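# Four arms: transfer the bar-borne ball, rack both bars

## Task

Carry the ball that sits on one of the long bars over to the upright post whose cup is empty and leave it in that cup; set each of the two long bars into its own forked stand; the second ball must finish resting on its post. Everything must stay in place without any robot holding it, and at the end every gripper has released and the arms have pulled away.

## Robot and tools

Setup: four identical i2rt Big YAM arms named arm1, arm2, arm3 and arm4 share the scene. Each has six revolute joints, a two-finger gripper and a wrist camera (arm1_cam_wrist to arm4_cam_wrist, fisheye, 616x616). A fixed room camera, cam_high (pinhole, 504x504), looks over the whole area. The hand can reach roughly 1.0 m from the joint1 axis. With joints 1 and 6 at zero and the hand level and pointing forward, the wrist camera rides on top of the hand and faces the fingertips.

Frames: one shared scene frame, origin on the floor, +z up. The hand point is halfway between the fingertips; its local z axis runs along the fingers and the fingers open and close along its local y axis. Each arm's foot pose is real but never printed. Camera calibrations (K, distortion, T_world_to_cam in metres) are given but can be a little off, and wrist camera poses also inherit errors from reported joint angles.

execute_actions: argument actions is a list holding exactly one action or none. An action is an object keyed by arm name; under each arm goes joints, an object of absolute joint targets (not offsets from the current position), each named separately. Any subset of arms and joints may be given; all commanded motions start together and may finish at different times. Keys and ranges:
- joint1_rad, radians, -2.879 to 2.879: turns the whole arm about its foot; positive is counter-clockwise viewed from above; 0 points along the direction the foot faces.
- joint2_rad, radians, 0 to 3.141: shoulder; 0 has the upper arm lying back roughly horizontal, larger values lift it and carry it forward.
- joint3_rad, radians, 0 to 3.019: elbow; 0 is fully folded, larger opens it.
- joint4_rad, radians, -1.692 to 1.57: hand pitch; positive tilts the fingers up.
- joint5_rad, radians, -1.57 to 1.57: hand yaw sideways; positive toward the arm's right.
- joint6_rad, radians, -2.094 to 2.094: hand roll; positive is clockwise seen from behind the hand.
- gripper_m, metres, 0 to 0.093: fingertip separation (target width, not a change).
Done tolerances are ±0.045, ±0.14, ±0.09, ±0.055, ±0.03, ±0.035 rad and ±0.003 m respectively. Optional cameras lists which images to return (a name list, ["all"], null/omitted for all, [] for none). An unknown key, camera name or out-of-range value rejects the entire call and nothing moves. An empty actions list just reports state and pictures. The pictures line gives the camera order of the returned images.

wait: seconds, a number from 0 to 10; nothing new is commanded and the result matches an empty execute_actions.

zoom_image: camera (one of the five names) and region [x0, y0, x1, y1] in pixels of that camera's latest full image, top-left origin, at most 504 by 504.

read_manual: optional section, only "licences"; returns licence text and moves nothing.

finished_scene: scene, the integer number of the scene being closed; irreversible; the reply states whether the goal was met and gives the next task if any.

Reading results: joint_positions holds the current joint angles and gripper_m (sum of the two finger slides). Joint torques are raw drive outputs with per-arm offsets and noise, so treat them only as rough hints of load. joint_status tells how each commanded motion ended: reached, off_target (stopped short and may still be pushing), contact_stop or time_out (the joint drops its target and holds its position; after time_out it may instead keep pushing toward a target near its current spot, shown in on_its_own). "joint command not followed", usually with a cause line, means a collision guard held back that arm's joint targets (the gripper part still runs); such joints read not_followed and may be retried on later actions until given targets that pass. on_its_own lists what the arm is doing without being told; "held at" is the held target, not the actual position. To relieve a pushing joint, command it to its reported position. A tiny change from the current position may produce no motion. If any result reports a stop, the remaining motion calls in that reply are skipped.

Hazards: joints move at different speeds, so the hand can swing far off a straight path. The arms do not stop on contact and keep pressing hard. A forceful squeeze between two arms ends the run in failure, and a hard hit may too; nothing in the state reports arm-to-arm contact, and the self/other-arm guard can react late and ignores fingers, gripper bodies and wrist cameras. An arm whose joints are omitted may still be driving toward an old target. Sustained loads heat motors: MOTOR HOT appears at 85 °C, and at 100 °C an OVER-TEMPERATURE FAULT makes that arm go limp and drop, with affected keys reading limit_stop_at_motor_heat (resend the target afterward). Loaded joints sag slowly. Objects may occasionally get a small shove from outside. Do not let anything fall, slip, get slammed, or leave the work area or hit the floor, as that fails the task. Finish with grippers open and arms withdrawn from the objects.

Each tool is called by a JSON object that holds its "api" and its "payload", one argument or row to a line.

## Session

{"api": "execute_actions", "payload": {
  "actions": []
}}

Scene clock: 0.00 s.
Joint torques (N m, as the arm reports them, + toward a larger angle): no reading
Motor temperatures (°C, as the motors report them): arm1=[23 23 20 21 21 23] | arm2=[21 23 23 21 20 20] | arm3=[24 23 23 21 22 21] | arm4=[23 23 23 20 20 22]
arm1.joint_positions: joint1_rad=+0.447 joint2_rad=+0.461 joint3_rad=+1.438 joint4_rad=-1.159 joint5_rad=+0.237 joint6_rad=-0.291 gripper_m=+0.094
arm1.joint_status: not commanded
arm1.hand: x=+1.2771 y=-0.0452 z=+1.4115 quat_wxyz=(+0.028, -0.739, -0.223, +0.635) (m; scene frame)
arm2.joint_positions: joint1_rad=-0.450 joint2_rad=+0.464 joint3_rad=+1.317 joint4_rad=-1.516 joint5_rad=+0.230 joint6_rad=-0.183 gripper_m=+0.095
arm2.joint_status: not commanded
arm2.hand: x=-0.1080 y=+1.3276 z=+1.3426 quat_wxyz=(-0.088, -0.753, -0.485, +0.436) (m; scene frame)
arm3.joint_positions: joint1_rad=-0.024 joint2_rad=+0.473 joint3_rad=+1.338 joint4_rad=-1.407 joint5_rad=-0.228 joint6_rad=-0.290 gripper_m=+0.095
arm3.joint_status: not commanded
arm3.hand: x=-1.2773 y=+0.0318 z=+1.3756 quat_wxyz=(-0.497, +0.168, -0.851, -0.022) (m; scene frame)
arm4.joint_positions: joint1_rad=+0.008 joint2_rad=+0.522 joint3_rad=+1.404 joint4_rad=-1.321 joint5_rad=-0.229 joint6_rad=+0.162 gripper_m=+0.094
arm4.joint_status: not commanded
arm4.hand: x=-0.0359 y=-1.2639 z=+1.3985 quat_wxyz=(-0.262, +0.594, -0.593, -0.477) (m; scene frame)
pictures: arm1_cam_wrist, arm2_cam_wrist, arm3_cam_wrist, arm4_cam_wrist, cam_high
camera_calibration (this result's frames):
arm1_cam_wrist: T_world_to_cam=[[-0.294717, 0.896034, 0.332061, -0.052544], [0.617731, 0.44377, -0.649212, 0.154903], [-0.729075, 0.0137904, -0.684295, 2.02221], [0, 0, 0, 1]] pos_world=[1.36317, -0.0495475, 1.5018]
arm2_cam_wrist: T_world_to_cam=[[-0.810256, 0.518649, 0.272926, -1.14239], [0.465316, 0.852419, -0.238459, -0.759064], [-0.356324, -0.0662161, -0.932013, 1.41928], [0, 0, 0, 1]] pos_world=[-0.0666974, 1.33352, 1.45357]
arm3_cam_wrist: T_world_to_cam=[[0.305621, -0.94325, 0.129903, 0.241165], [-0.851189, -0.331799, -0.406678, -0.510743], [0.426701, 0.0137171, -0.904289, 1.9137], [0, 0, 0, 1]] pos_world=[-1.32502, 0.0317641, 1.4915]
arm4_cam_wrist: T_world_to_cam=[[0.956589, 0.14786, -0.251147, 0.574678], [0.0134837, -0.883275, -0.468661, -0.451854], [-0.291128, 0.44493, -0.846925, 1.86341], [0, 0, 0, 1]] pos_world=[-0.00114781, -1.31317, 1.51073]
Images, in order (width x height): arm1_cam_wrist 616x616, arm2_cam_wrist 616x616, arm3_cam_wrist 616x616, arm4_cam_wrist 616x616, cam_high 504x504.

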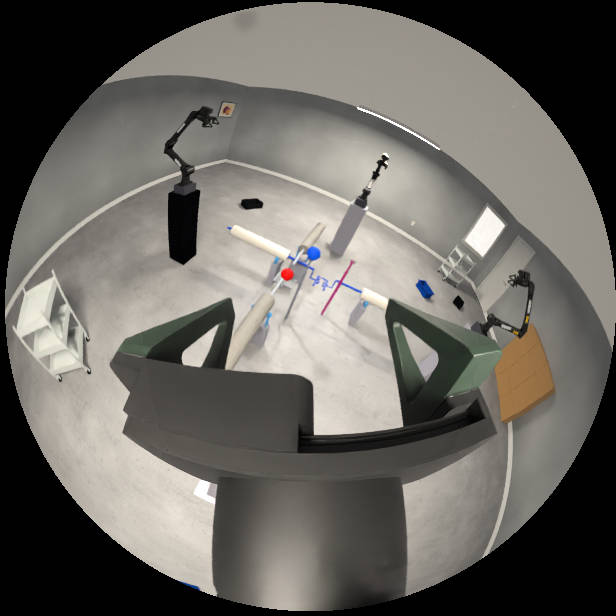

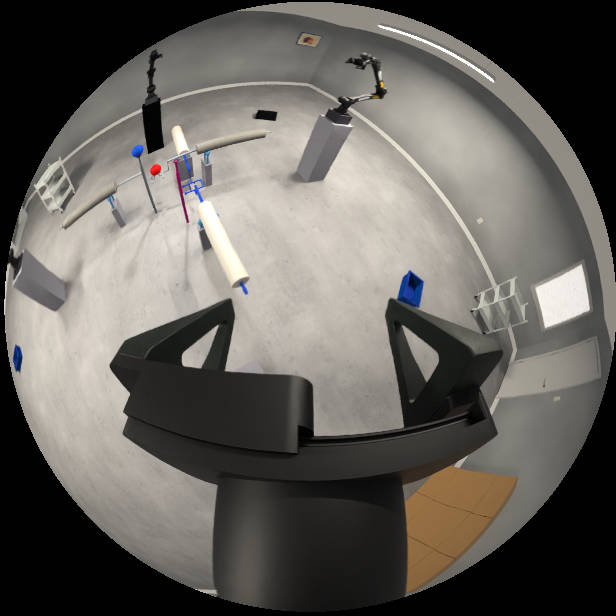

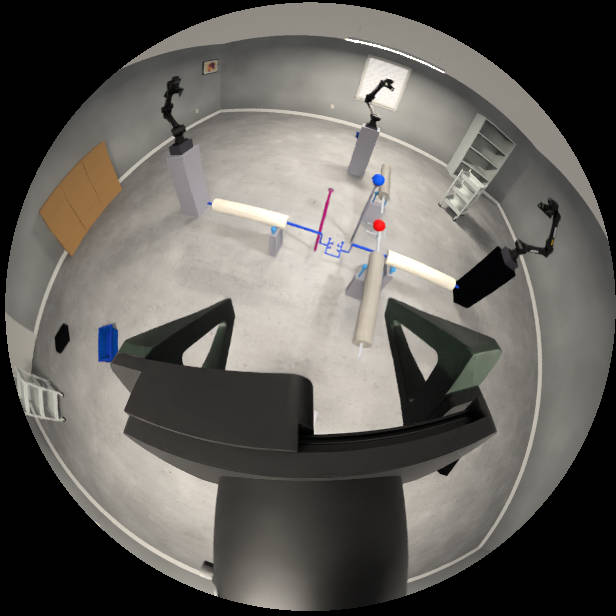

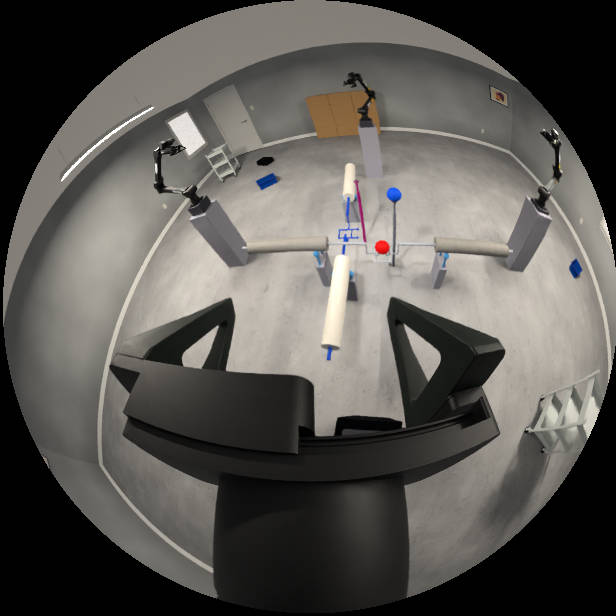

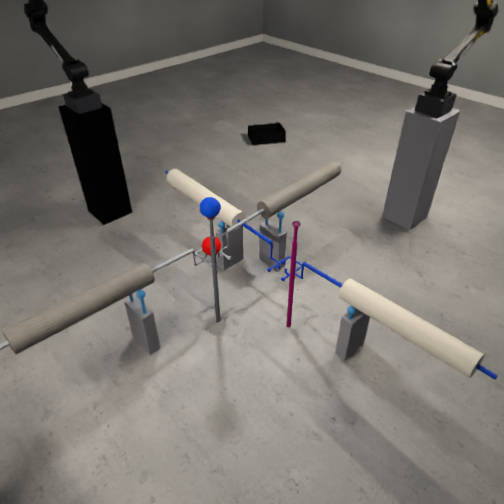

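{"api": "zoom_image", "payload": {
  "camera": "cam_high",
  "region": [150, 170, 350, 340]
}}

{"api": "zoom_image", "payload": {
  "camera": "cam_high",
  "region": [0, 250, 180, 380]
}}

{"api": "zoom_image", "payload": {
  "camera": "cam_high",
  "region": [240, 140, 380, 260]
}}

Region (150, 170, 350, 340) of cam_high's 504x504 image, scaled by 2.520, with more detail than that image has; it fills the top 428 rows of this view, and the rest is white.

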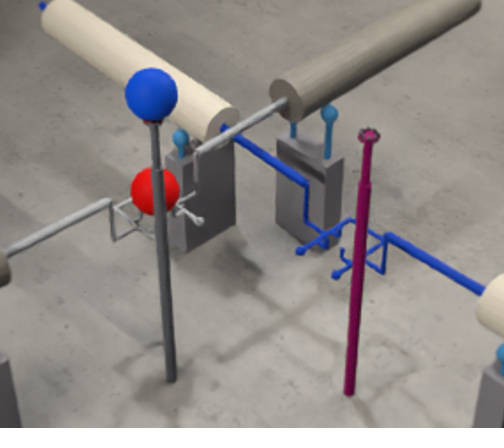

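Region (0, 250, 180, 380) of cam_high's 504x504 image, scaled by 2.800, with more detail than that image has.

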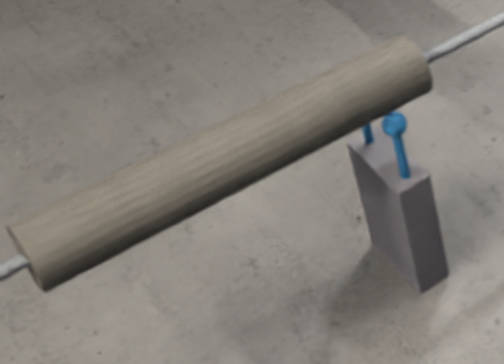

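Region (240, 140, 380, 260) of cam_high's 504x504 image, scaled by 3.600, with more detail than that image has; it fills the top 432 rows of this view, and the rest is white.

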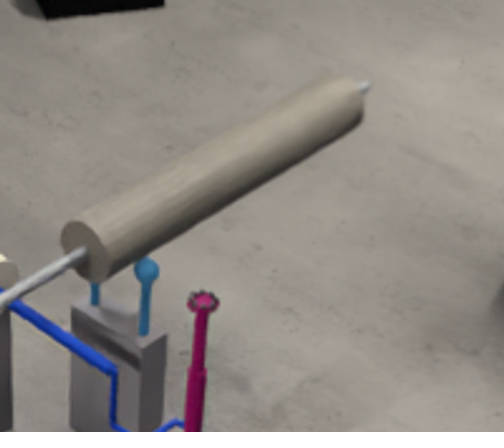

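{"api": "zoom_image", "payload": {
  "camera": "cam_high",
  "region": [140, 195, 280, 285]
}}

{"api": "zoom_image", "payload": {
  "camera": "arm4_cam_wrist",
  "region": [230, 170, 530, 300]
}}

Region (140, 195, 280, 285) of cam_high's 504x504 image, scaled by 3.600, with more detail than that image has; it fills the top 324 rows of this view, and the rest is white.

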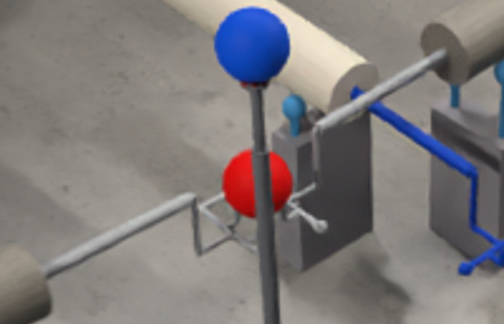

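Region (230, 170, 530, 300) of arm4_cam_wrist's 616x616 image, scaled by 1.680, with more detail than that image has; it fills the top 218 rows of this view, and the rest is white.

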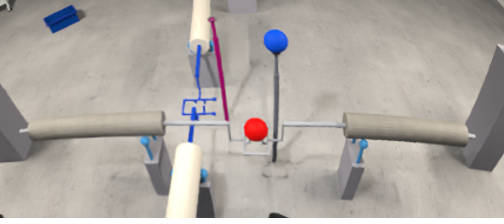

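{"api": "execute_actions", "payload": {
  "actions": [
    {"arm1":{"joints":{"joint1_rad":0.508,"joint2_rad":2.27,"joint3_rad":1.165,"joint4_rad":-0.45,"joint5_rad":0,"joint6_rad":0.548,"gripper_m":0.08}},"arm3":{"joints":{"joint1_rad":-0.468,"joint2_rad":2.515,"joint3_rad":1.465,"joint4_rad":-0.505,"joint5_rad":0,"joint6_rad":-0.47,"gripper_m":0.08}},"arm2":{"joints":{"joint1_rad":-0.49,"joint2_rad":2.83,"joint3_rad":2.0,"joint4_rad":0.77,"joint5_rad":-0.9,"joint6_rad":0}}}
  ],
  "cameras": ["cam_high","arm1_cam_wrist","arm3_cam_wrist","arm2_cam_wrist"]
}}

Scene clock: 6.87 s.
Joint torques (N m, as the arm reports them, + toward a larger angle): arm1=[ -0.55 -16.77   4.11   0.9   -0.01   0.15] | arm2=[ -1.43 -28.36   7.79   2.55  -0.27   0.07] | arm3=[  0.35 -23.44   5.52   0.63   0.06  -0.01] | arm4=[0.21 4.86 7.7  2.1  0.01 0.07]
Motor temperatures (°C, as the motors report them): arm1=[23 24 21 21 21 23] | arm2=[21 24 24 21 20 20] | arm3=[24 23 24 21 22 21] | arm4=[23 23 24 20 20 22]
arm1.joint_positions: joint1_rad=+0.498 joint2_rad=+2.285 joint3_rad=+1.155 joint4_rad=-0.467 joint5_rad=+0.004 joint6_rad=+0.533 gripper_m=+0.080
arm1.joint_status: all done
arm1.hand: x=+1.0427 y=-0.2433 z=+0.5549 quat_wxyz=(+0.012, -1.000, -0.003, -0.017) (m; scene frame)
arm2.joint_positions: joint1_rad=-0.482 joint2_rad=+2.849 joint3_rad=+1.979 joint4_rad=+0.743 joint5_rad=-0.896 joint6_rad=-0.006 gripper_m=+0.095
arm2.joint_status: all done
arm2.hand: x=-0.3078 y=+0.6689 z=+0.6954 quat_wxyz=(-0.573, -0.447, -0.588, +0.355) (m; scene frame)
arm3.joint_positions: joint1_rad=-0.461 joint2_rad=+2.517 joint3_rad=+1.454 joint4_rad=-0.513 joint5_rad=-0.002 joint6_rad=-0.461 gripper_m=+0.080
arm3.joint_status: all done
arm3.hand: x=-0.9564 y=-0.2471 z=+0.5616 quat_wxyz=(+0.003, -0.002, -1.000, -0.004) (m; scene frame)
arm4.joint_positions: joint1_rad=+0.008 joint2_rad=+0.522 joint3_rad=+1.404 joint4_rad=-1.321 joint5_rad=-0.229 joint6_rad=+0.162 gripper_m=+0.094
arm4.joint_status: not commanded
arm4.hand: x=-0.0359 y=-1.2639 z=+1.3985 quat_wxyz=(-0.262, +0.594, -0.593, -0.477) (m; scene frame)
pictures: arm1_cam_wrist, arm2_cam_wrist, arm3_cam_wrist, cam_high
camera_calibration (this result's frames):
arm1_cam_wrist: T_world_to_cam=[[-0.0148725, 0.999655, 0.0216346, 0.24599], [0.801007, -0.001039, 0.598654, -1.16026], [0.59847, 0.0262329, -0.800716, -0.0486908], [0, 0, 0, 1]] pos_world=[0.962173, -0.245833, 0.650283]
arm2_cam_wrist: T_world_to_cam=[[-0.928324, -0.355016, -0.110357, 0.02854], [-0.160852, 0.651167, -0.741693, 0.0329479], [0.335174, -0.67078, -0.661599, 1.13042], [0, 0, 0, 1]] pos_world=[-0.347093, 0.74694, 0.775471]
arm3_cam_wrist: T_world_to_cam=[[-0.00430713, -0.999975, -0.00558199, -0.248591], [-0.812979, 0.000251262, 0.582293, -1.09795], [-0.582277, 0.00704605, -0.81296, 0.0265529], [0, 0, 0, 1]] pos_world=[-0.878216, -0.248496, 0.659525]
Images, in order (width x height): arm1_cam_wrist 616x616, arm2_cam_wrist 616x616, arm3_cam_wrist 616x616, cam_high 504x504.

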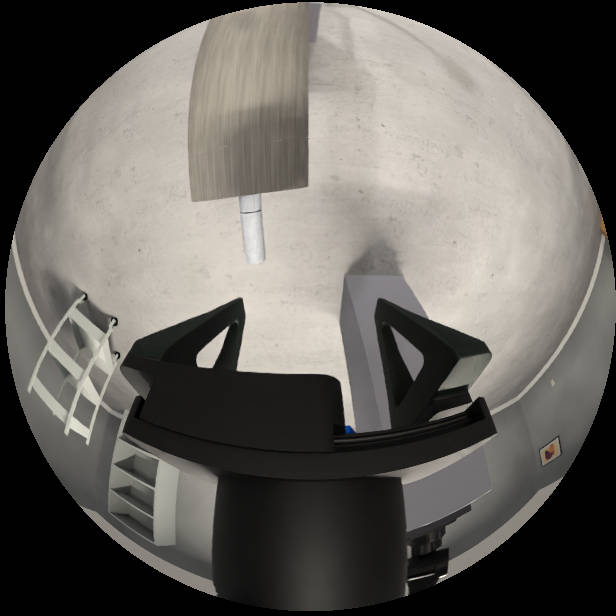

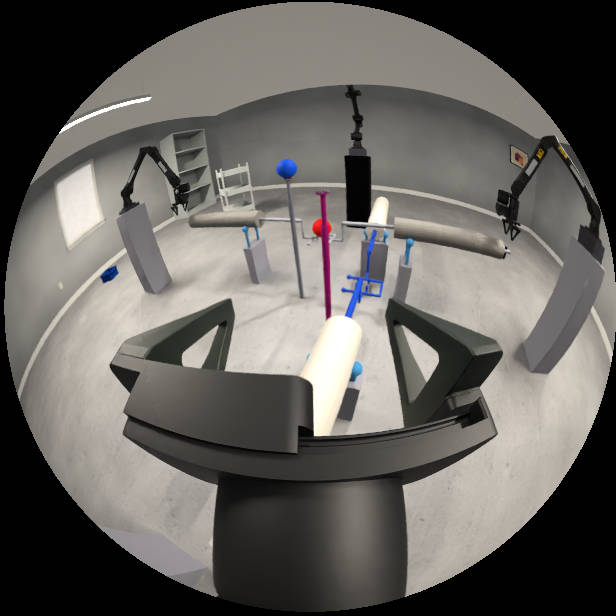

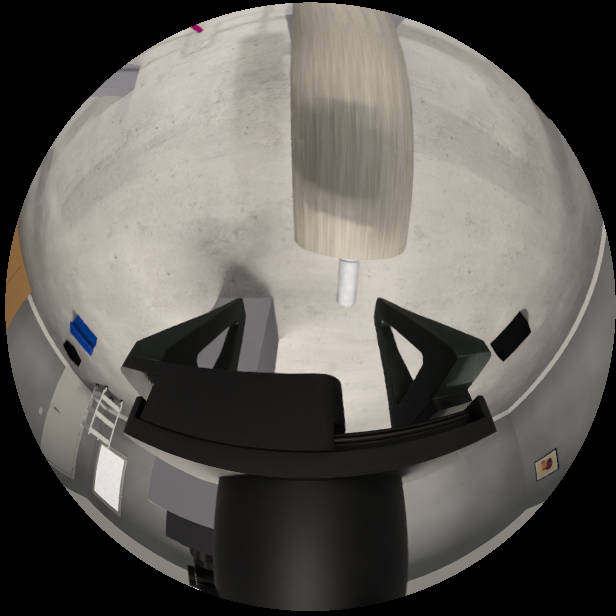

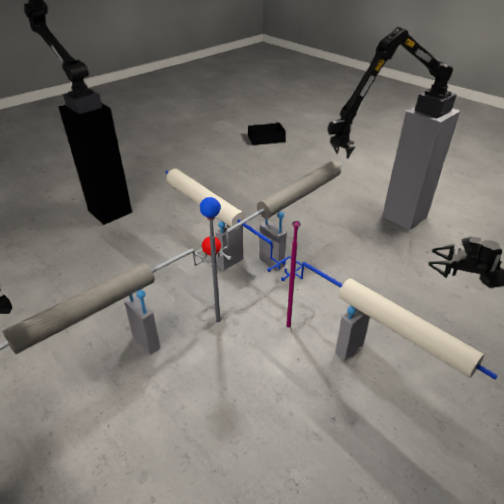

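{"api": "zoom_image", "payload": {
  "camera": "arm1_cam_wrist",
  "region": [170, 150, 410, 330]
}}

{"api": "zoom_image", "payload": {
  "camera": "arm3_cam_wrist",
  "region": [210, 180, 450, 340]
}}

Region (170, 150, 410, 330) of arm1_cam_wrist's 616x616 image, scaled by 2.100, with more detail than that image has; it fills the top 378 rows of this view, and the rest is white.

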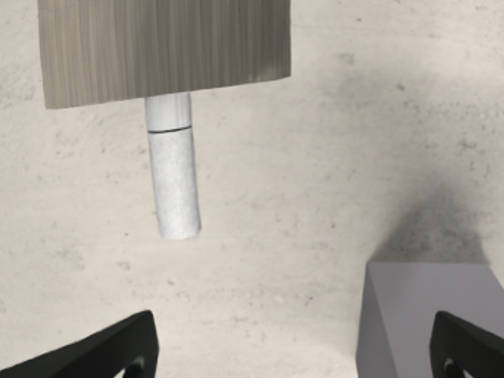

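Region (210, 180, 450, 340) of arm3_cam_wrist's 616x616 image, scaled by 2.100, with more detail than that image has.

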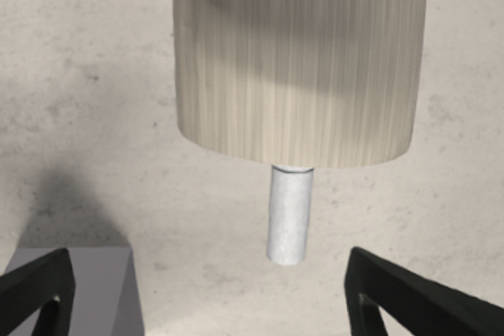

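{"api": "execute_actions", "payload": {
  "actions": [
    {"arm1":{"joints":{"joint1_rad":0.576,"joint2_rad":2.537,"joint3_rad":1.363,"joint4_rad":-0.350,"joint5_rad":0,"joint6_rad":0.62}},"arm3":{"joints":{"joint1_rad":-0.556,"joint2_rad":2.733,"joint3_rad":1.560,"joint4_rad":-0.379,"joint5_rad":0,"joint6_rad":-0.558}}}
  ],
  "cameras": ["cam_high","arm1_cam_wrist","arm3_cam_wrist"]
}}

Scene clock: 10.30 s.
Joint torques (N m, as the arm reports them, + toward a larger angle): arm1=[ -2.16 -18.27   3.69   0.68   0.     0.15] | arm2=[ -1.43 -28.33   7.7    2.52  -0.27   0.07] | arm3=[  0.83 -17.05   3.86   0.43   0.46  -0.06] | arm4=[0.22 4.93 7.71 2.1  0.01 0.08]
Motor temperatures (°C, as the motors report them): arm1=[23 24 21 21 21 23] | arm2=[21 24 25 21 20 20] | arm3=[24 23 24 21 22 21] | arm4=[23 23 25 21 20 22]
arm1.joint_positions: joint1_rad=+0.580 joint2_rad=+2.551 joint3_rad=+1.354 joint4_rad=-0.359 joint5_rad=+0.004 joint6_rad=+0.606 gripper_m=+0.080
arm1.joint_status: all done
arm1.hand: x=+1.0339 y=-0.2986 z=+0.4568 quat_wxyz=(+0.000, -1.000, -0.009, +0.000) (m; scene frame)
arm2.joint_positions: joint1_rad=-0.482 joint2_rad=+2.849 joint3_rad=+1.979 joint4_rad=+0.743 joint5_rad=-0.896 joint6_rad=-0.006 gripper_m=+0.095
arm2.joint_status: not commanded
arm2.hand: x=-0.3078 y=+0.6689 z=+0.6954 quat_wxyz=(-0.573, -0.447, -0.588, +0.355) (m; scene frame)
arm3.joint_positions: joint1_rad=-0.558 joint2_rad=+2.662 joint3_rad=+1.569 joint4_rad=-0.377 joint5_rad=-0.013 joint6_rad=-0.542 gripper_m=+0.080
arm3.joint_status: all done
arm3.hand: x=-0.9508 y=-0.3116 z=+0.5054 quat_wxyz=(-0.046, -0.010, -0.999, +0.019) (m; scene frame)
arm4.joint_positions: joint1_rad=+0.008 joint2_rad=+0.522 joint3_rad=+1.404 joint4_rad=-1.321 joint5_rad=-0.229 joint6_rad=+0.162 gripper_m=+0.094
arm4.joint_status: not commanded
arm4.hand: x=-0.0359 y=-1.2639 z=+1.3985 quat_wxyz=(-0.262, +0.594, -0.593, -0.477) (m; scene frame)
pictures: arm1_cam_wrist, arm3_cam_wrist, cam_high
camera_calibration (this result's frames):
arm1_cam_wrist: T_world_to_cam=[[-0.0250716, 0.999686, -0.0000402358, 0.323773], [0.821055, 0.0206146, 0.570477, -1.09587], [0.570298, 0.0142697, -0.821314, -0.0855676], [0, 0, 0, 1]] pos_world=[0.956685, -0.299859, 0.554902]
arm3_cam_wrist: T_world_to_cam=[[-0.0216008, -0.999003, 0.0390604, -0.352068], [-0.865379, 0.0382478, 0.499656, -1.0569], [-0.500652, -0.023009, -0.865343, 0.0793337], [0, 0, 0, 1]] pos_world=[-0.882504, -0.309467, 0.610489]
Images, in order (width x height): arm1_cam_wrist 616x616, arm3_cam_wrist 616x616, cam_high 504x504.

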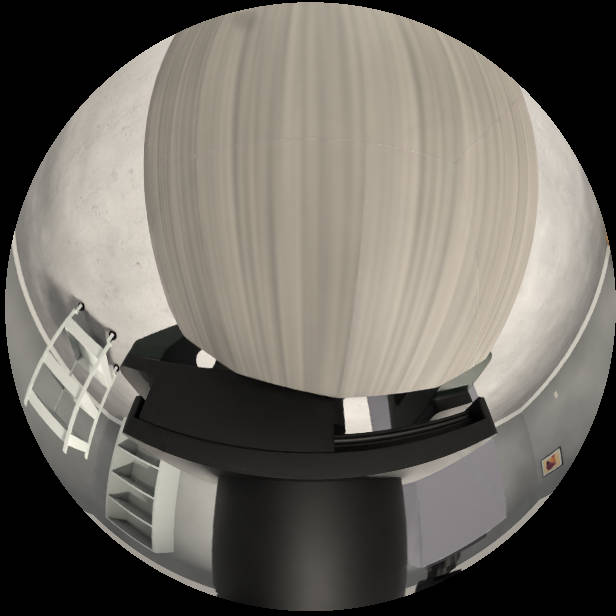

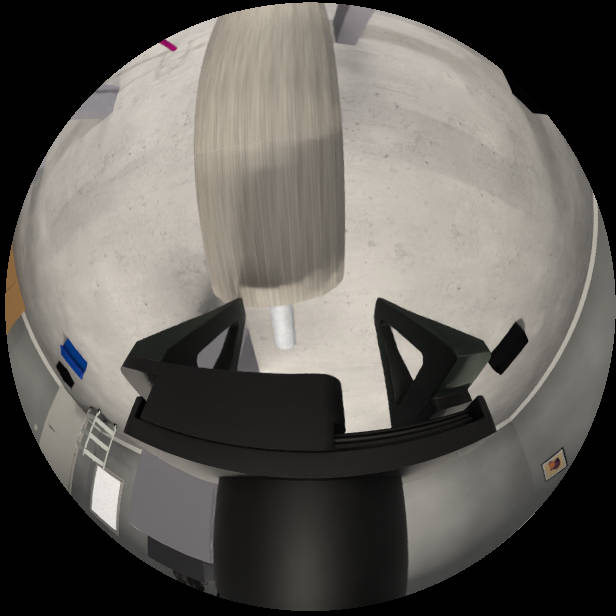

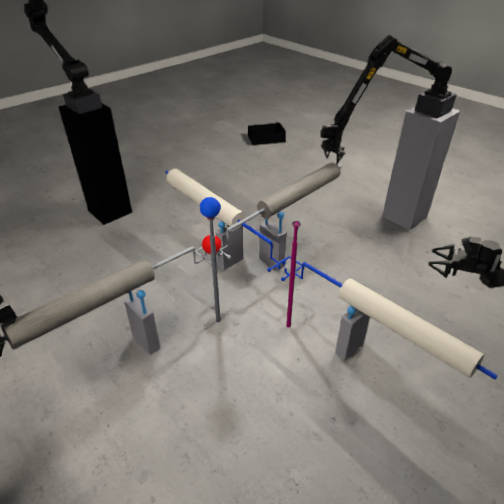

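{"api": "execute_actions", "payload": {
  "actions": [
    {"arm3":{"joints":{"joint2_rad":2.645}}}
  ],
  "cameras": ["cam_high","arm1_cam_wrist","arm3_cam_wrist"]
}}

Scene clock: 11.30 s.
Joint torques (N m, as the arm reports them, + toward a larger angle): arm1=[ -1.82 -18.22   3.71   0.68   0.     0.14] | arm2=[ -1.4  -28.36   7.71   2.55  -0.26   0.08] | arm3=[  0.49 -23.57   4.61   0.74   0.42   0.02] | arm4=[0.27 4.95 7.7  2.1  0.01 0.08]
Motor temperatures (°C, as the motors report them): arm1=[23 24 21 21 21 23] | arm2=[21 25 25 21 20 20] | arm3=[24 23 24 21 22 21] | arm4=[23 23 25 21 20 22]
arm1.joint_positions: joint1_rad=+0.580 joint2_rad=+2.551 joint3_rad=+1.354 joint4_rad=-0.359 joint5_rad=+0.004 joint6_rad=+0.606 gripper_m=+0.080
arm1.joint_status: not commanded
arm1.hand: x=+1.0339 y=-0.2986 z=+0.4568 quat_wxyz=(+0.000, -1.000, -0.009, +0.000) (m; scene frame)
arm2.joint_positions: joint1_rad=-0.482 joint2_rad=+2.849 joint3_rad=+1.979 joint4_rad=+0.743 joint5_rad=-0.896 joint6_rad=-0.006 gripper_m=+0.095
arm2.joint_status: not commanded
arm2.hand: x=-0.3078 y=+0.6689 z=+0.6954 quat_wxyz=(-0.573, -0.447, -0.588, +0.355) (m; scene frame)
arm3.joint_positions: joint1_rad=-0.557 joint2_rad=+2.636 joint3_rad=+1.562 joint4_rad=-0.385 joint5_rad=-0.012 joint6_rad=-0.553 gripper_m=+0.080
arm3.joint_status: all done
arm3.hand: x=-0.9459 y=-0.3142 z=+0.5184 quat_wxyz=(-0.049, -0.004, -0.999, +0.022) (m; scene frame)
arm4.joint_positions: joint1_rad=+0.008 joint2_rad=+0.522 joint3_rad=+1.404 joint4_rad=-1.321 joint5_rad=-0.229 joint6_rad=+0.162 gripper_m=+0.094
arm4.joint_status: not commanded
arm4.hand: x=-0.0359 y=-1.2639 z=+1.3985 quat_wxyz=(-0.262, +0.594, -0.593, -0.477) (m; scene frame)
pictures: arm1_cam_wrist, arm3_cam_wrist, cam_high
camera_calibration (this result's frames):
arm1_cam_wrist: T_world_to_cam=[[-0.0250716, 0.999686, -0.0000402358, 0.323773], [0.821055, 0.0206146, 0.570477, -1.09587], [0.570298, 0.0142697, -0.821314, -0.0855676], [0, 0, 0, 1]] pos_world=[0.956685, -0.299859, 0.554902]
arm3_cam_wrist: T_world_to_cam=[[-0.0102923, -0.99888, 0.0461886, -0.347999], [-0.86943, 0.0317566, 0.493034, -1.06145], [-0.493948, -0.0350834, -0.868783, 0.0973326], [0, 0, 0, 1]] pos_world=[-0.878362, -0.310487, 0.623965]
Images, in order (width x height): arm1_cam_wrist 616x616, arm3_cam_wrist 616x616, cam_high 504x504.

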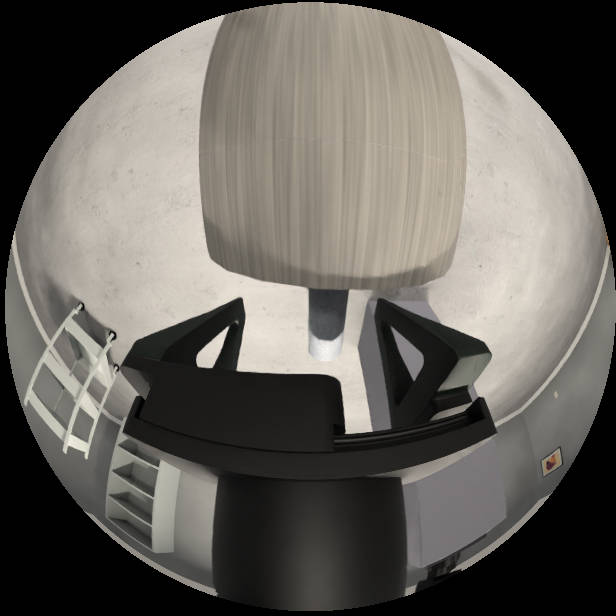

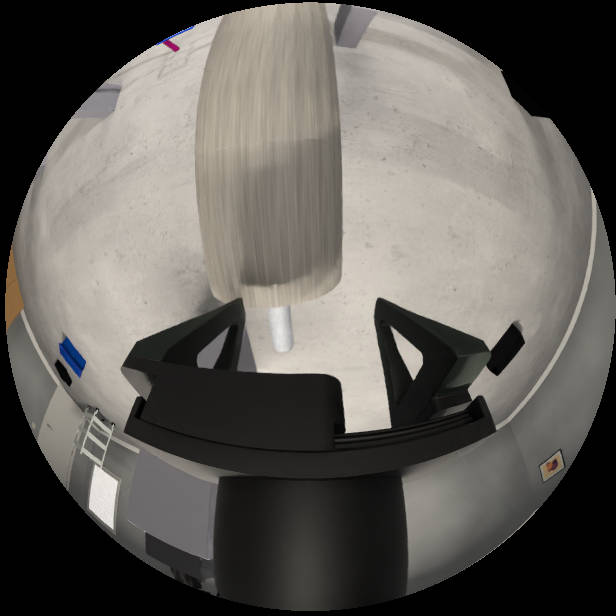

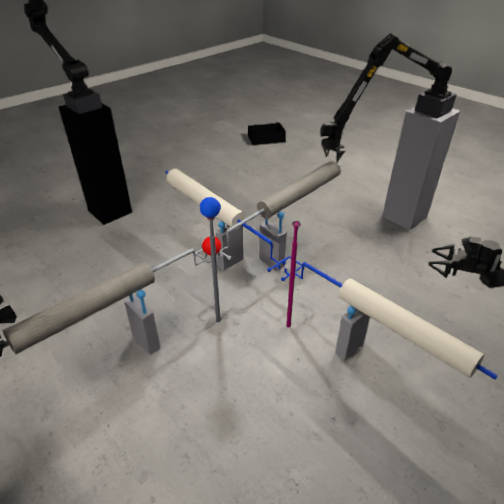

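{"api": "execute_actions", "payload": {
  "actions": [
    {"arm3":{"joints":{"joint1_rad":-0.556,"joint2_rad":2.560,"joint3_rad":1.430,"joint4_rad":-0.445,"joint5_rad":0,"joint6_rad":-0.558}}}
  ],
  "cameras": ["cam_high","arm1_cam_wrist","arm3_cam_wrist"]
}}

Scene clock: 12.53 s.
Joint torques (N m, as the arm reports them, + toward a larger angle): arm1=[ -1.75 -18.3    3.72   0.67   0.     0.14] | arm2=[ -1.38 -28.31   7.69   2.52  -0.26   0.08] | arm3=[  0.82 -24.92   3.99   0.06   0.08   0.01] | arm4=[0.3  4.87 7.69 2.09 0.01 0.07]
Motor temperatures (°C, as the motors report them): arm1=[23 24 21 21 21 23] | arm2=[21 25 25 21 20 20] | arm3=[24 23 24 21 22 21] | arm4=[23 23 25 21 20 22]
arm1.joint_positions: joint1_rad=+0.580 joint2_rad=+2.551 joint3_rad=+1.354 joint4_rad=-0.359 joint5_rad=+0.004 joint6_rad=+0.606 gripper_m=+0.080
arm1.joint_status: not commanded
arm1.hand: x=+1.0339 y=-0.2986 z=+0.4568 quat_wxyz=(+0.000, -1.000, -0.009, +0.000) (m; scene frame)
arm2.joint_positions: joint1_rad=-0.482 joint2_rad=+2.849 joint3_rad=+1.979 joint4_rad=+0.743 joint5_rad=-0.896 joint6_rad=-0.006 gripper_m=+0.095
arm2.joint_status: not commanded
arm2.hand: x=-0.3078 y=+0.6689 z=+0.6954 quat_wxyz=(-0.573, -0.447, -0.588, +0.355) (m; scene frame)
arm3.joint_positions: joint1_rad=-0.557 joint2_rad=+2.582 joint3_rad=+1.425 joint4_rad=-0.440 joint5_rad=-0.003 joint6_rad=-0.553 gripper_m=+0.080
arm3.joint_status: all done
arm3.hand: x=-1.0053 y=-0.2787 z=+0.5230 quat_wxyz=(+0.011, -0.004, -1.000, -0.010) (m; scene frame)
arm4.joint_positions: joint1_rad=+0.008 joint2_rad=+0.522 joint3_rad=+1.404 joint4_rad=-1.321 joint5_rad=-0.229 joint6_rad=+0.162 gripper_m=+0.094
arm4.joint_status: not commanded
arm4.hand: x=-0.0359 y=-1.2639 z=+1.3985 quat_wxyz=(-0.262, +0.594, -0.593, -0.477) (m; scene frame)
pictures: arm1_cam_wrist, arm3_cam_wrist, cam_high
camera_calibration (this result's frames):
arm1_cam_wrist: T_world_to_cam=[[-0.0250716, 0.999686, -0.0000402358, 0.323773], [0.821055, 0.0206146, 0.570477, -1.09587], [0.570298, 0.0142697, -0.821314, -0.0855676], [0, 0, 0, 1]] pos_world=[0.956685, -0.299859, 0.554902]
arm3_cam_wrist: T_world_to_cam=[[-0.0086894, -0.999805, -0.0177194, -0.278659], [-0.803272, -0.00357446, 0.595602, -1.11349], [-0.595549, 0.0194089, -0.803085, -0.0481686], [0, 0, 0, 1]] pos_world=[-0.925541, -0.28165, 0.619573]
Images, in order (width x height): arm1_cam_wrist 616x616, arm3_cam_wrist 616x616, cam_high 504x504.

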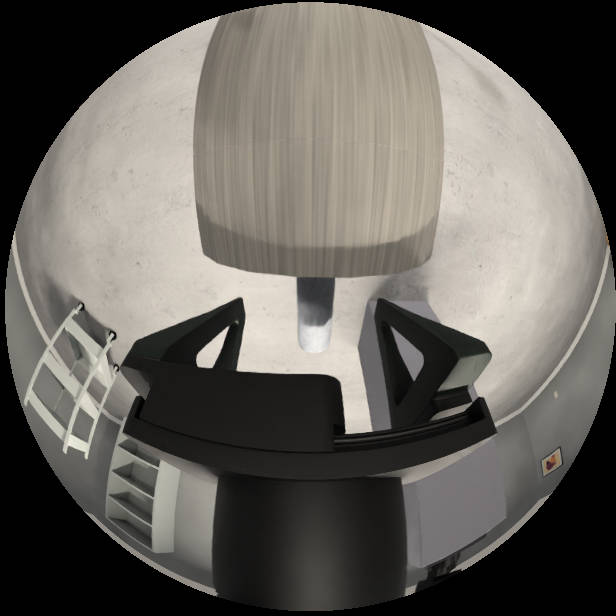

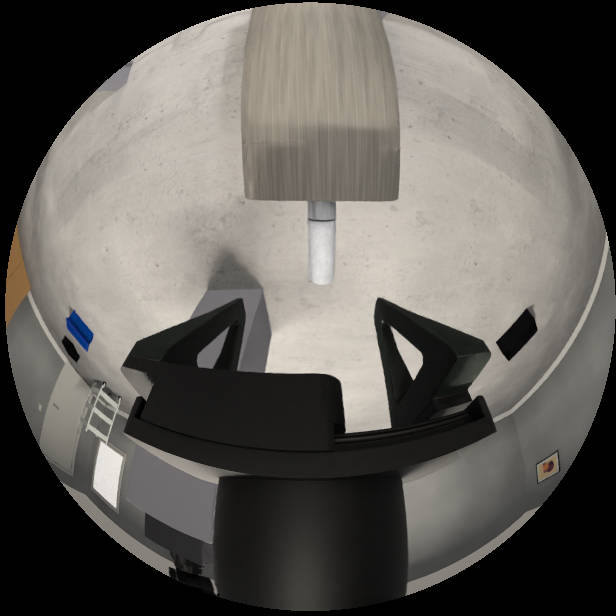

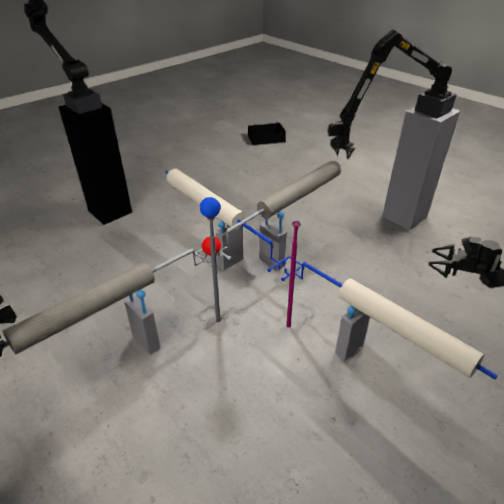

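{"api": "zoom_image", "payload": {
  "camera": "arm1_cam_wrist",
  "region": [190, 200, 450, 380]
}}

{"api": "zoom_image", "payload": {
  "camera": "arm3_cam_wrist",
  "region": [210, 160, 430, 330]
}}

Region (190, 200, 450, 380) of arm1_cam_wrist's 616x616 image, scaled by 1.938, with more detail than that image has; it fills the top 349 rows of this view, and the rest is white.

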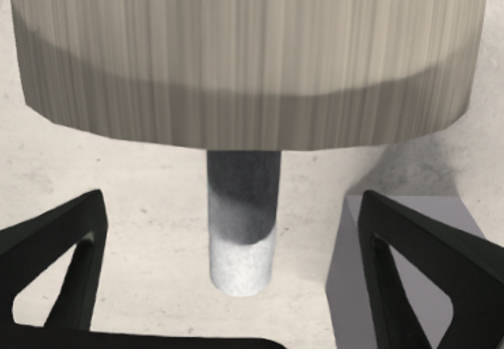

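Region (210, 160, 430, 330) of arm3_cam_wrist's 616x616 image, scaled by 2.291, with more detail than that image has; it fills the top 389 rows of this view, and the rest is white.

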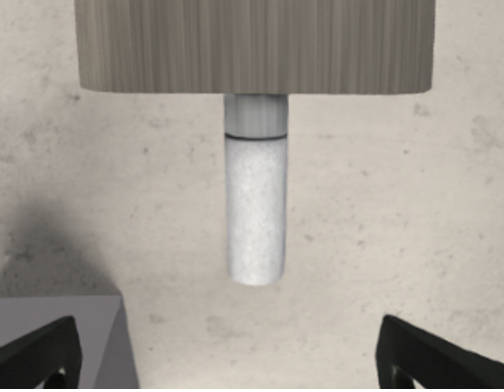

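{"api": "execute_actions", "payload": {
  "actions": [
    {"arm1":{"joints":{"joint1_rad":0.562,"joint2_rad":2.570,"joint3_rad":1.394,"joint4_rad":-0.350}},"arm3":{"joints":{"joint1_rad":-0.556,"joint2_rad":2.759,"joint3_rad":1.578,"joint4_rad":-0.372,"joint5_rad":0,"joint6_rad":-0.558}}}
  ],
  "cameras": ["cam_high","arm1_cam_wrist","arm3_cam_wrist"]
}}

Scene clock: 15.23 s.
Joint torques (N m, as the arm reports them, + toward a larger angle): arm1=[ -2.45 -16.84   4.88   0.67   0.01   0.15] | arm2=[ -1.42 -28.28   7.68   2.53  -0.26   0.08] | arm3=[  1.03 -23.36   4.37   0.46   0.08   0.01] | arm4=[0.2  4.91 7.69 2.1  0.   0.08]
Motor temperatures (°C, as the motors report them): arm1=[23 24 21 21 21 23] | arm2=[21 25 25 21 20 20] | arm3=[24 24 24 21 22 21] | arm4=[23 23 25 21 20 22]
arm1.joint_positions: joint1_rad=+0.574 joint2_rad=+2.566 joint3_rad=+1.370 joint4_rad=-0.359 joint5_rad=+0.004 joint6_rad=+0.606 gripper_m=+0.080
arm1.joint_status: all done
arm1.hand: x=+1.0294 y=-0.2980 z=+0.4519 quat_wxyz=(+0.000, -1.000, -0.006, +0.001) (m; scene frame)
arm2.joint_positions: joint1_rad=-0.482 joint2_rad=+2.849 joint3_rad=+1.979 joint4_rad=+0.743 joint5_rad=-0.896 joint6_rad=-0.006 gripper_m=+0.095
arm2.joint_status: not commanded
arm2.hand: x=-0.3078 y=+0.6689 z=+0.6954 quat_wxyz=(-0.573, -0.447, -0.588, +0.355) (m; scene frame)
arm3.joint_positions: joint1_rad=-0.557 joint2_rad=+2.756 joint3_rad=+1.571 joint4_rad=-0.375 joint5_rad=-0.003 joint6_rad=-0.553 gripper_m=+0.080
arm3.joint_status: all done
arm3.hand: x=-0.9898 y=-0.2884 z=+0.4543 quat_wxyz=(-0.004, -0.004, -1.000, +0.000) (m; scene frame)
arm4.joint_positions: joint1_rad=+0.008 joint2_rad=+0.522 joint3_rad=+1.404 joint4_rad=-1.321 joint5_rad=-0.229 joint6_rad=+0.162 gripper_m=+0.094
arm4.joint_status: not commanded
arm4.hand: x=-0.0359 y=-1.2639 z=+1.3985 quat_wxyz=(-0.262, +0.594, -0.593, -0.477) (m; scene frame)
pictures: arm1_cam_wrist, arm3_cam_wrist, cam_high
camera_calibration (this result's frames):
arm1_cam_wrist: T_world_to_cam=[[-0.0189654, 0.99982, -0.0010251, 0.317189], [0.822075, 0.0161773, 0.569149, -1.09117], [0.569063, 0.00995142, -0.822234, -0.0866516], [0, 0, 0, 1]] pos_world=[0.952347, -0.298618, 0.550114]
arm3_cam_wrist: T_world_to_cam=[[-0.00850424, -0.999962, 0.00170125, -0.298047], [-0.821534, 0.00795671, 0.570103, -1.06332], [-0.570096, 0.00345066, -0.821571, -0.0648577], [0, 0, 0, 1]] pos_world=[-0.913065, -0.289352, 0.553425]
Images, in order (width x height): arm1_cam_wrist 616x616, arm3_cam_wrist 616x616, cam_high 504x504.

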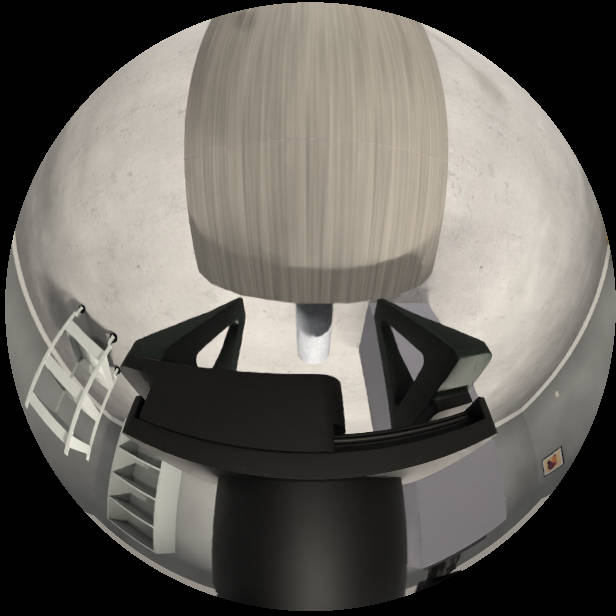

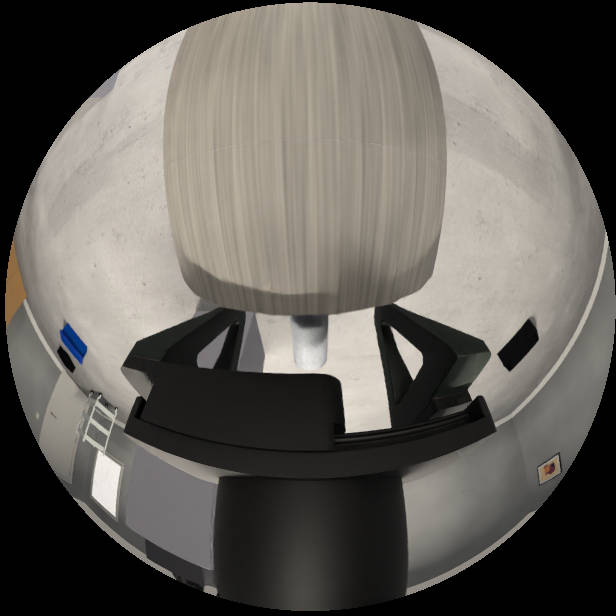

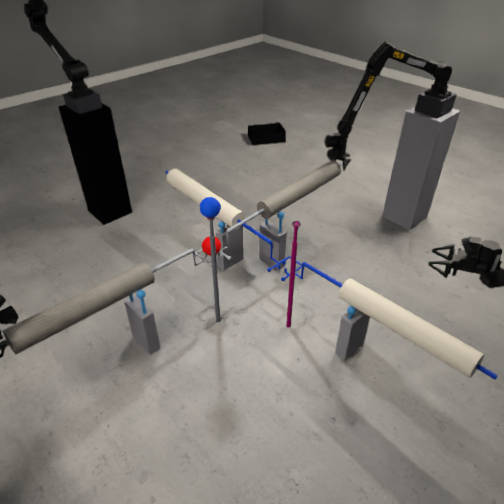

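{"api": "execute_actions", "payload": {
  "actions": [
    {"arm1":{"joints":{"joint1_rad":0.558,"joint2_rad":2.598,"joint3_rad":1.408,"joint4_rad":-0.350,"gripper_m":0.045}},"arm3":{"joints":{"gripper_m":0.0}}}
  ],
  "cameras": ["arm1_cam_wrist"]
}}

Scene clock: 16.20 s.
Joint torques (N m, as the arm reports them, + toward a larger angle): arm1=[ -2.41 -17.13   4.45   0.66   0.     0.14] | arm2=[ -1.46 -28.29   7.68   2.53  -0.26   0.07] | arm3=[  0.88 -22.93   4.3    0.46   0.07   0.1 ] | arm4=[0.3  4.89 7.69 2.09 0.01 0.08]
Motor temperatures (°C, as the motors report them): arm1=[23 24 21 21 21 23] | arm2=[21 25 25 21 20 20] | arm3=[24 24 24 21 22 21] | arm4=[23 23 25 21 20 22]
arm1.joint_positions: joint1_rad=+0.571 joint2_rad=+2.598 joint3_rad=+1.387 joint4_rad=-0.359 joint5_rad=+0.004 joint6_rad=+0.606 gripper_m=+0.045
arm1.joint_status: all done
arm1.hand: x=+1.0323 y=-0.2938 z=+0.4383 quat_wxyz=(+0.004, -1.000, -0.004, -0.005) (m; scene frame)
arm2.joint_positions: joint1_rad=-0.482 joint2_rad=+2.849 joint3_rad=+1.979 joint4_rad=+0.743 joint5_rad=-0.896 joint6_rad=-0.006 gripper_m=+0.095
arm2.joint_status: not commanded
arm2.hand: x=-0.3078 y=+0.6689 z=+0.6954 quat_wxyz=(-0.573, -0.447, -0.588, +0.355) (m; scene frame)
arm3.joint_positions: joint1_rad=-0.557 joint2_rad=+2.756 joint3_rad=+1.571 joint4_rad=-0.375 joint5_rad=-0.003 joint6_rad=-0.563 gripper_m=+0.019
arm3.joint_status: gripper_m off_target (ended at +0.019, target +0.000)
arm3.hand: x=-0.9898 y=-0.2884 z=+0.4543 quat_wxyz=(-0.004, +0.001, -1.000, +0.000) (m; scene frame)
arm4.joint_positions: joint1_rad=+0.008 joint2_rad=+0.522 joint3_rad=+1.404 joint4_rad=-1.321 joint5_rad=-0.229 joint6_rad=+0.162 gripper_m=+0.094
arm4.joint_status: not commanded
arm4.hand: x=-0.0359 y=-1.2639 z=+1.3985 quat_wxyz=(-0.262, +0.594, -0.593, -0.477) (m; scene frame)
pictures: arm1_cam_wrist
camera_calibration (this result's frames):
arm1_cam_wrist: T_world_to_cam=[[-0.015237, 0.999855, 0.00761412, 0.305442], [0.814976, 0.00800704, 0.579439, -1.08542], [0.579294, 0.0150342, -0.81498, -0.11179], [0, 0, 0, 1]] pos_world=[0.954009, -0.295026, 0.535504]
Images, in order (width x height): arm1_cam_wrist 616x616.

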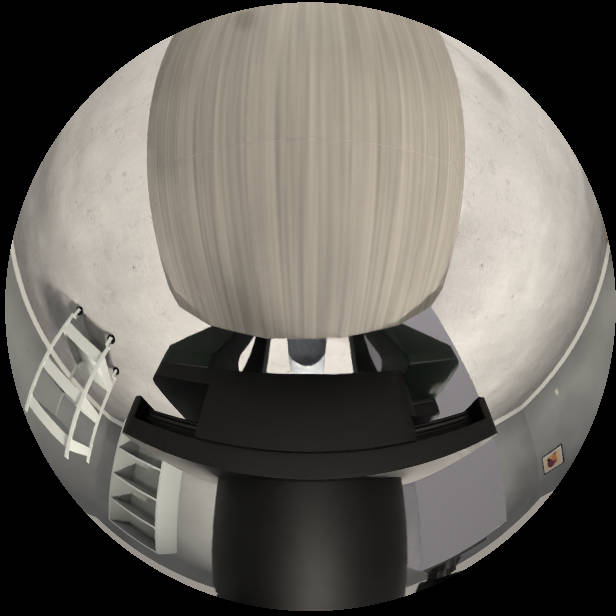

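{"api": "execute_actions", "payload": {
  "actions": [
    {"arm1":{"joints":{"gripper_m":0.0}}}
  ],
  "cameras": ["cam_high","arm2_cam_wrist"]
}}

Scene clock: 17.00 s.
Joint torques (N m, as the arm reports them, + toward a larger angle): arm1=[ -2.41 -17.21   4.37   0.65   0.22   0.13] | arm2=[ -1.36 -28.29   7.7    2.53  -0.27   0.08] | arm3=[  0.97 -23.1    4.28   0.46   0.08   0.1 ] | arm4=[0.29 4.93 7.7  2.09 0.   0.08]
Motor temperatures (°C, as the motors report them): arm1=[23 24 21 21 21 23] | arm2=[21 25 25 21 20 20] | arm3=[24 24 24 21 22 21] | arm4=[23 23 25 21 20 22]
arm1.joint_positions: joint1_rad=+0.571 joint2_rad=+2.598 joint3_rad=+1.389 joint4_rad=-0.358 joint5_rad=-0.003 joint6_rad=+0.606 gripper_m=+0.018
arm1.joint_status: gripper_m off_target (ended at +0.018, target +0.000)
arm1.hand: x=+1.0323 y=-0.2953 z=+0.4384 quat_wxyz=(+0.001, -1.000, -0.004, -0.007) (m; scene frame)
arm2.joint_positions: joint1_rad=-0.482 joint2_rad=+2.849 joint3_rad=+1.979 joint4_rad=+0.743 joint5_rad=-0.896 joint6_rad=-0.006 gripper_m=+0.095
arm2.joint_status: not commanded
arm2.hand: x=-0.3078 y=+0.6689 z=+0.6954 quat_wxyz=(-0.573, -0.447, -0.588, +0.355) (m; scene frame)
arm3.joint_positions: joint1_rad=-0.557 joint2_rad=+2.756 joint3_rad=+1.571 joint4_rad=-0.375 joint5_rad=-0.002 joint6_rad=-0.563 gripper_m=+0.019
arm3.joint_status: not commanded
arm3.hand: x=-0.9898 y=-0.2884 z=+0.4543 quat_wxyz=(-0.004, +0.001, -1.000, +0.000) (m; scene frame)
arm4.joint_positions: joint1_rad=+0.008 joint2_rad=+0.522 joint3_rad=+1.404 joint4_rad=-1.321 joint5_rad=-0.229 joint6_rad=+0.162 gripper_m=+0.094
arm4.joint_status: not commanded
arm4.hand: x=-0.0359 y=-1.2639 z=+1.3985 quat_wxyz=(-0.262, +0.594, -0.593, -0.477) (m; scene frame)
pictures: arm2_cam_wrist, cam_high
camera_calibration (this result's frames):
arm2_cam_wrist: T_world_to_cam=[[-0.928324, -0.355016, -0.110357, 0.02854], [-0.160852, 0.651167, -0.741693, 0.0329479], [0.335174, -0.67078, -0.661599, 1.13042], [0, 0, 0, 1]] pos_world=[-0.347093, 0.74694, 0.775471]
Images, in order (width x height): arm2_cam_wrist 616x616, cam_high 504x504.

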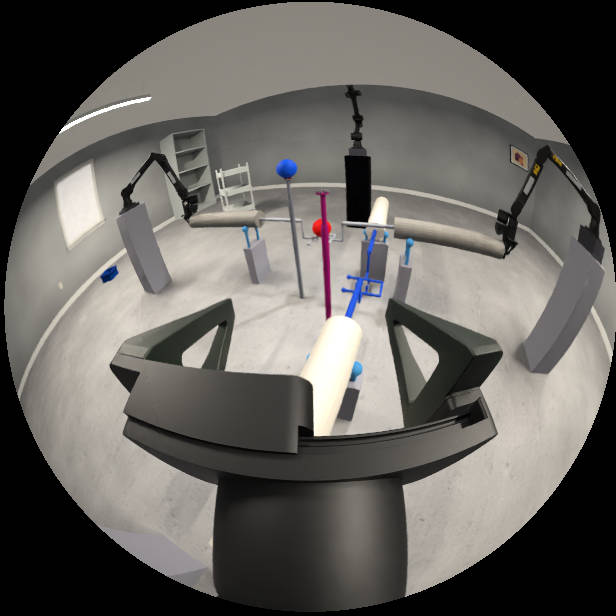

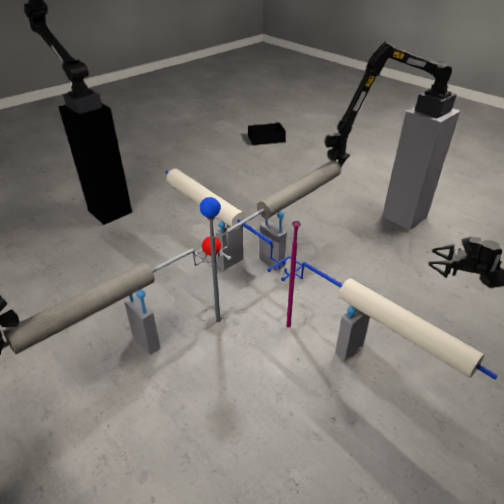

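{"api": "execute_actions", "payload": {
  "actions": [
    {"arm1":{"joints":{"joint1_rad":0.549,"joint2_rad":2.398,"joint3_rad":1.333,"joint4_rad":-0.447,"joint5_rad":0,"joint6_rad":0.605}},"arm3":{"joints":{"joint1_rad":-0.566,"joint2_rad":2.534,"joint3_rad":1.432,"joint4_rad":-0.405,"joint5_rad":0,"joint6_rad":-0.568}}}
  ],
  "cameras": ["cam_high"]
}}

Scene clock: 19.07 s.
Joint torques (N m, as the arm reports them, + toward a larger angle): arm1=[ -1.83 -20.22   4.55   0.22   0.23   0.23] | arm2=[ -1.44 -28.39   7.72   2.54  -0.26   0.07] | arm3=[  0.11 -27.41   4.92   0.31  -0.01   0.07] | arm4=[0.21 4.91 7.7  2.11 0.01 0.07]
Motor temperatures (°C, as the motors report them): arm1=[23 24 21 21 21 23] | arm2=[21 26 25 21 20 20] | arm3=[24 24 24 21 22 21] | arm4=[23 23 26 21 20 22]
arm1.joint_positions: joint1_rad=+0.550 joint2_rad=+2.438 joint3_rad=+1.322 joint4_rad=-0.444 joint5_rad=-0.003 joint6_rad=+0.582 gripper_m=+0.018
arm1.joint_status: all done
arm1.hand: x=+1.0184 y=-0.2915 z=+0.5082 quat_wxyz=(-0.001, -1.000, -0.005, -0.003) (m; scene frame)
arm2.joint_positions: joint1_rad=-0.482 joint2_rad=+2.849 joint3_rad=+1.979 joint4_rad=+0.743 joint5_rad=-0.896 joint6_rad=-0.006 gripper_m=+0.095
arm2.joint_status: not commanded
arm2.hand: x=-0.3078 y=+0.6689 z=+0.6954 quat_wxyz=(-0.573, -0.447, -0.588, +0.355) (m; scene frame)
arm3.joint_positions: joint1_rad=-0.562 joint2_rad=+2.586 joint3_rad=+1.419 joint4_rad=-0.403 joint5_rad=+0.001 joint6_rad=-0.568 gripper_m=+0.019
arm3.joint_status: all done
arm3.hand: x=-1.0040 y=-0.2830 z=+0.5199 quat_wxyz=(+0.001, +0.002, -1.000, -0.001) (m; scene frame)
arm4.joint_positions: joint1_rad=+0.008 joint2_rad=+0.522 joint3_rad=+1.404 joint4_rad=-1.321 joint5_rad=-0.229 joint6_rad=+0.162 gripper_m=+0.094
arm4.joint_status: not commanded
arm4.hand: x=-0.0359 y=-1.2639 z=+1.3985 quat_wxyz=(-0.262, +0.594, -0.593, -0.477) (m; scene frame)
pictures: cam_high
Images, in order (width x height): cam_high 504x504.

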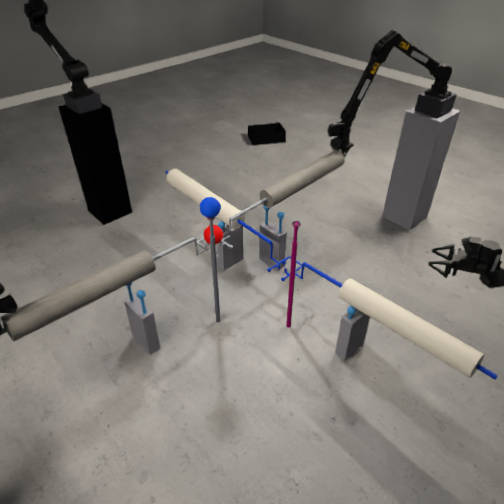

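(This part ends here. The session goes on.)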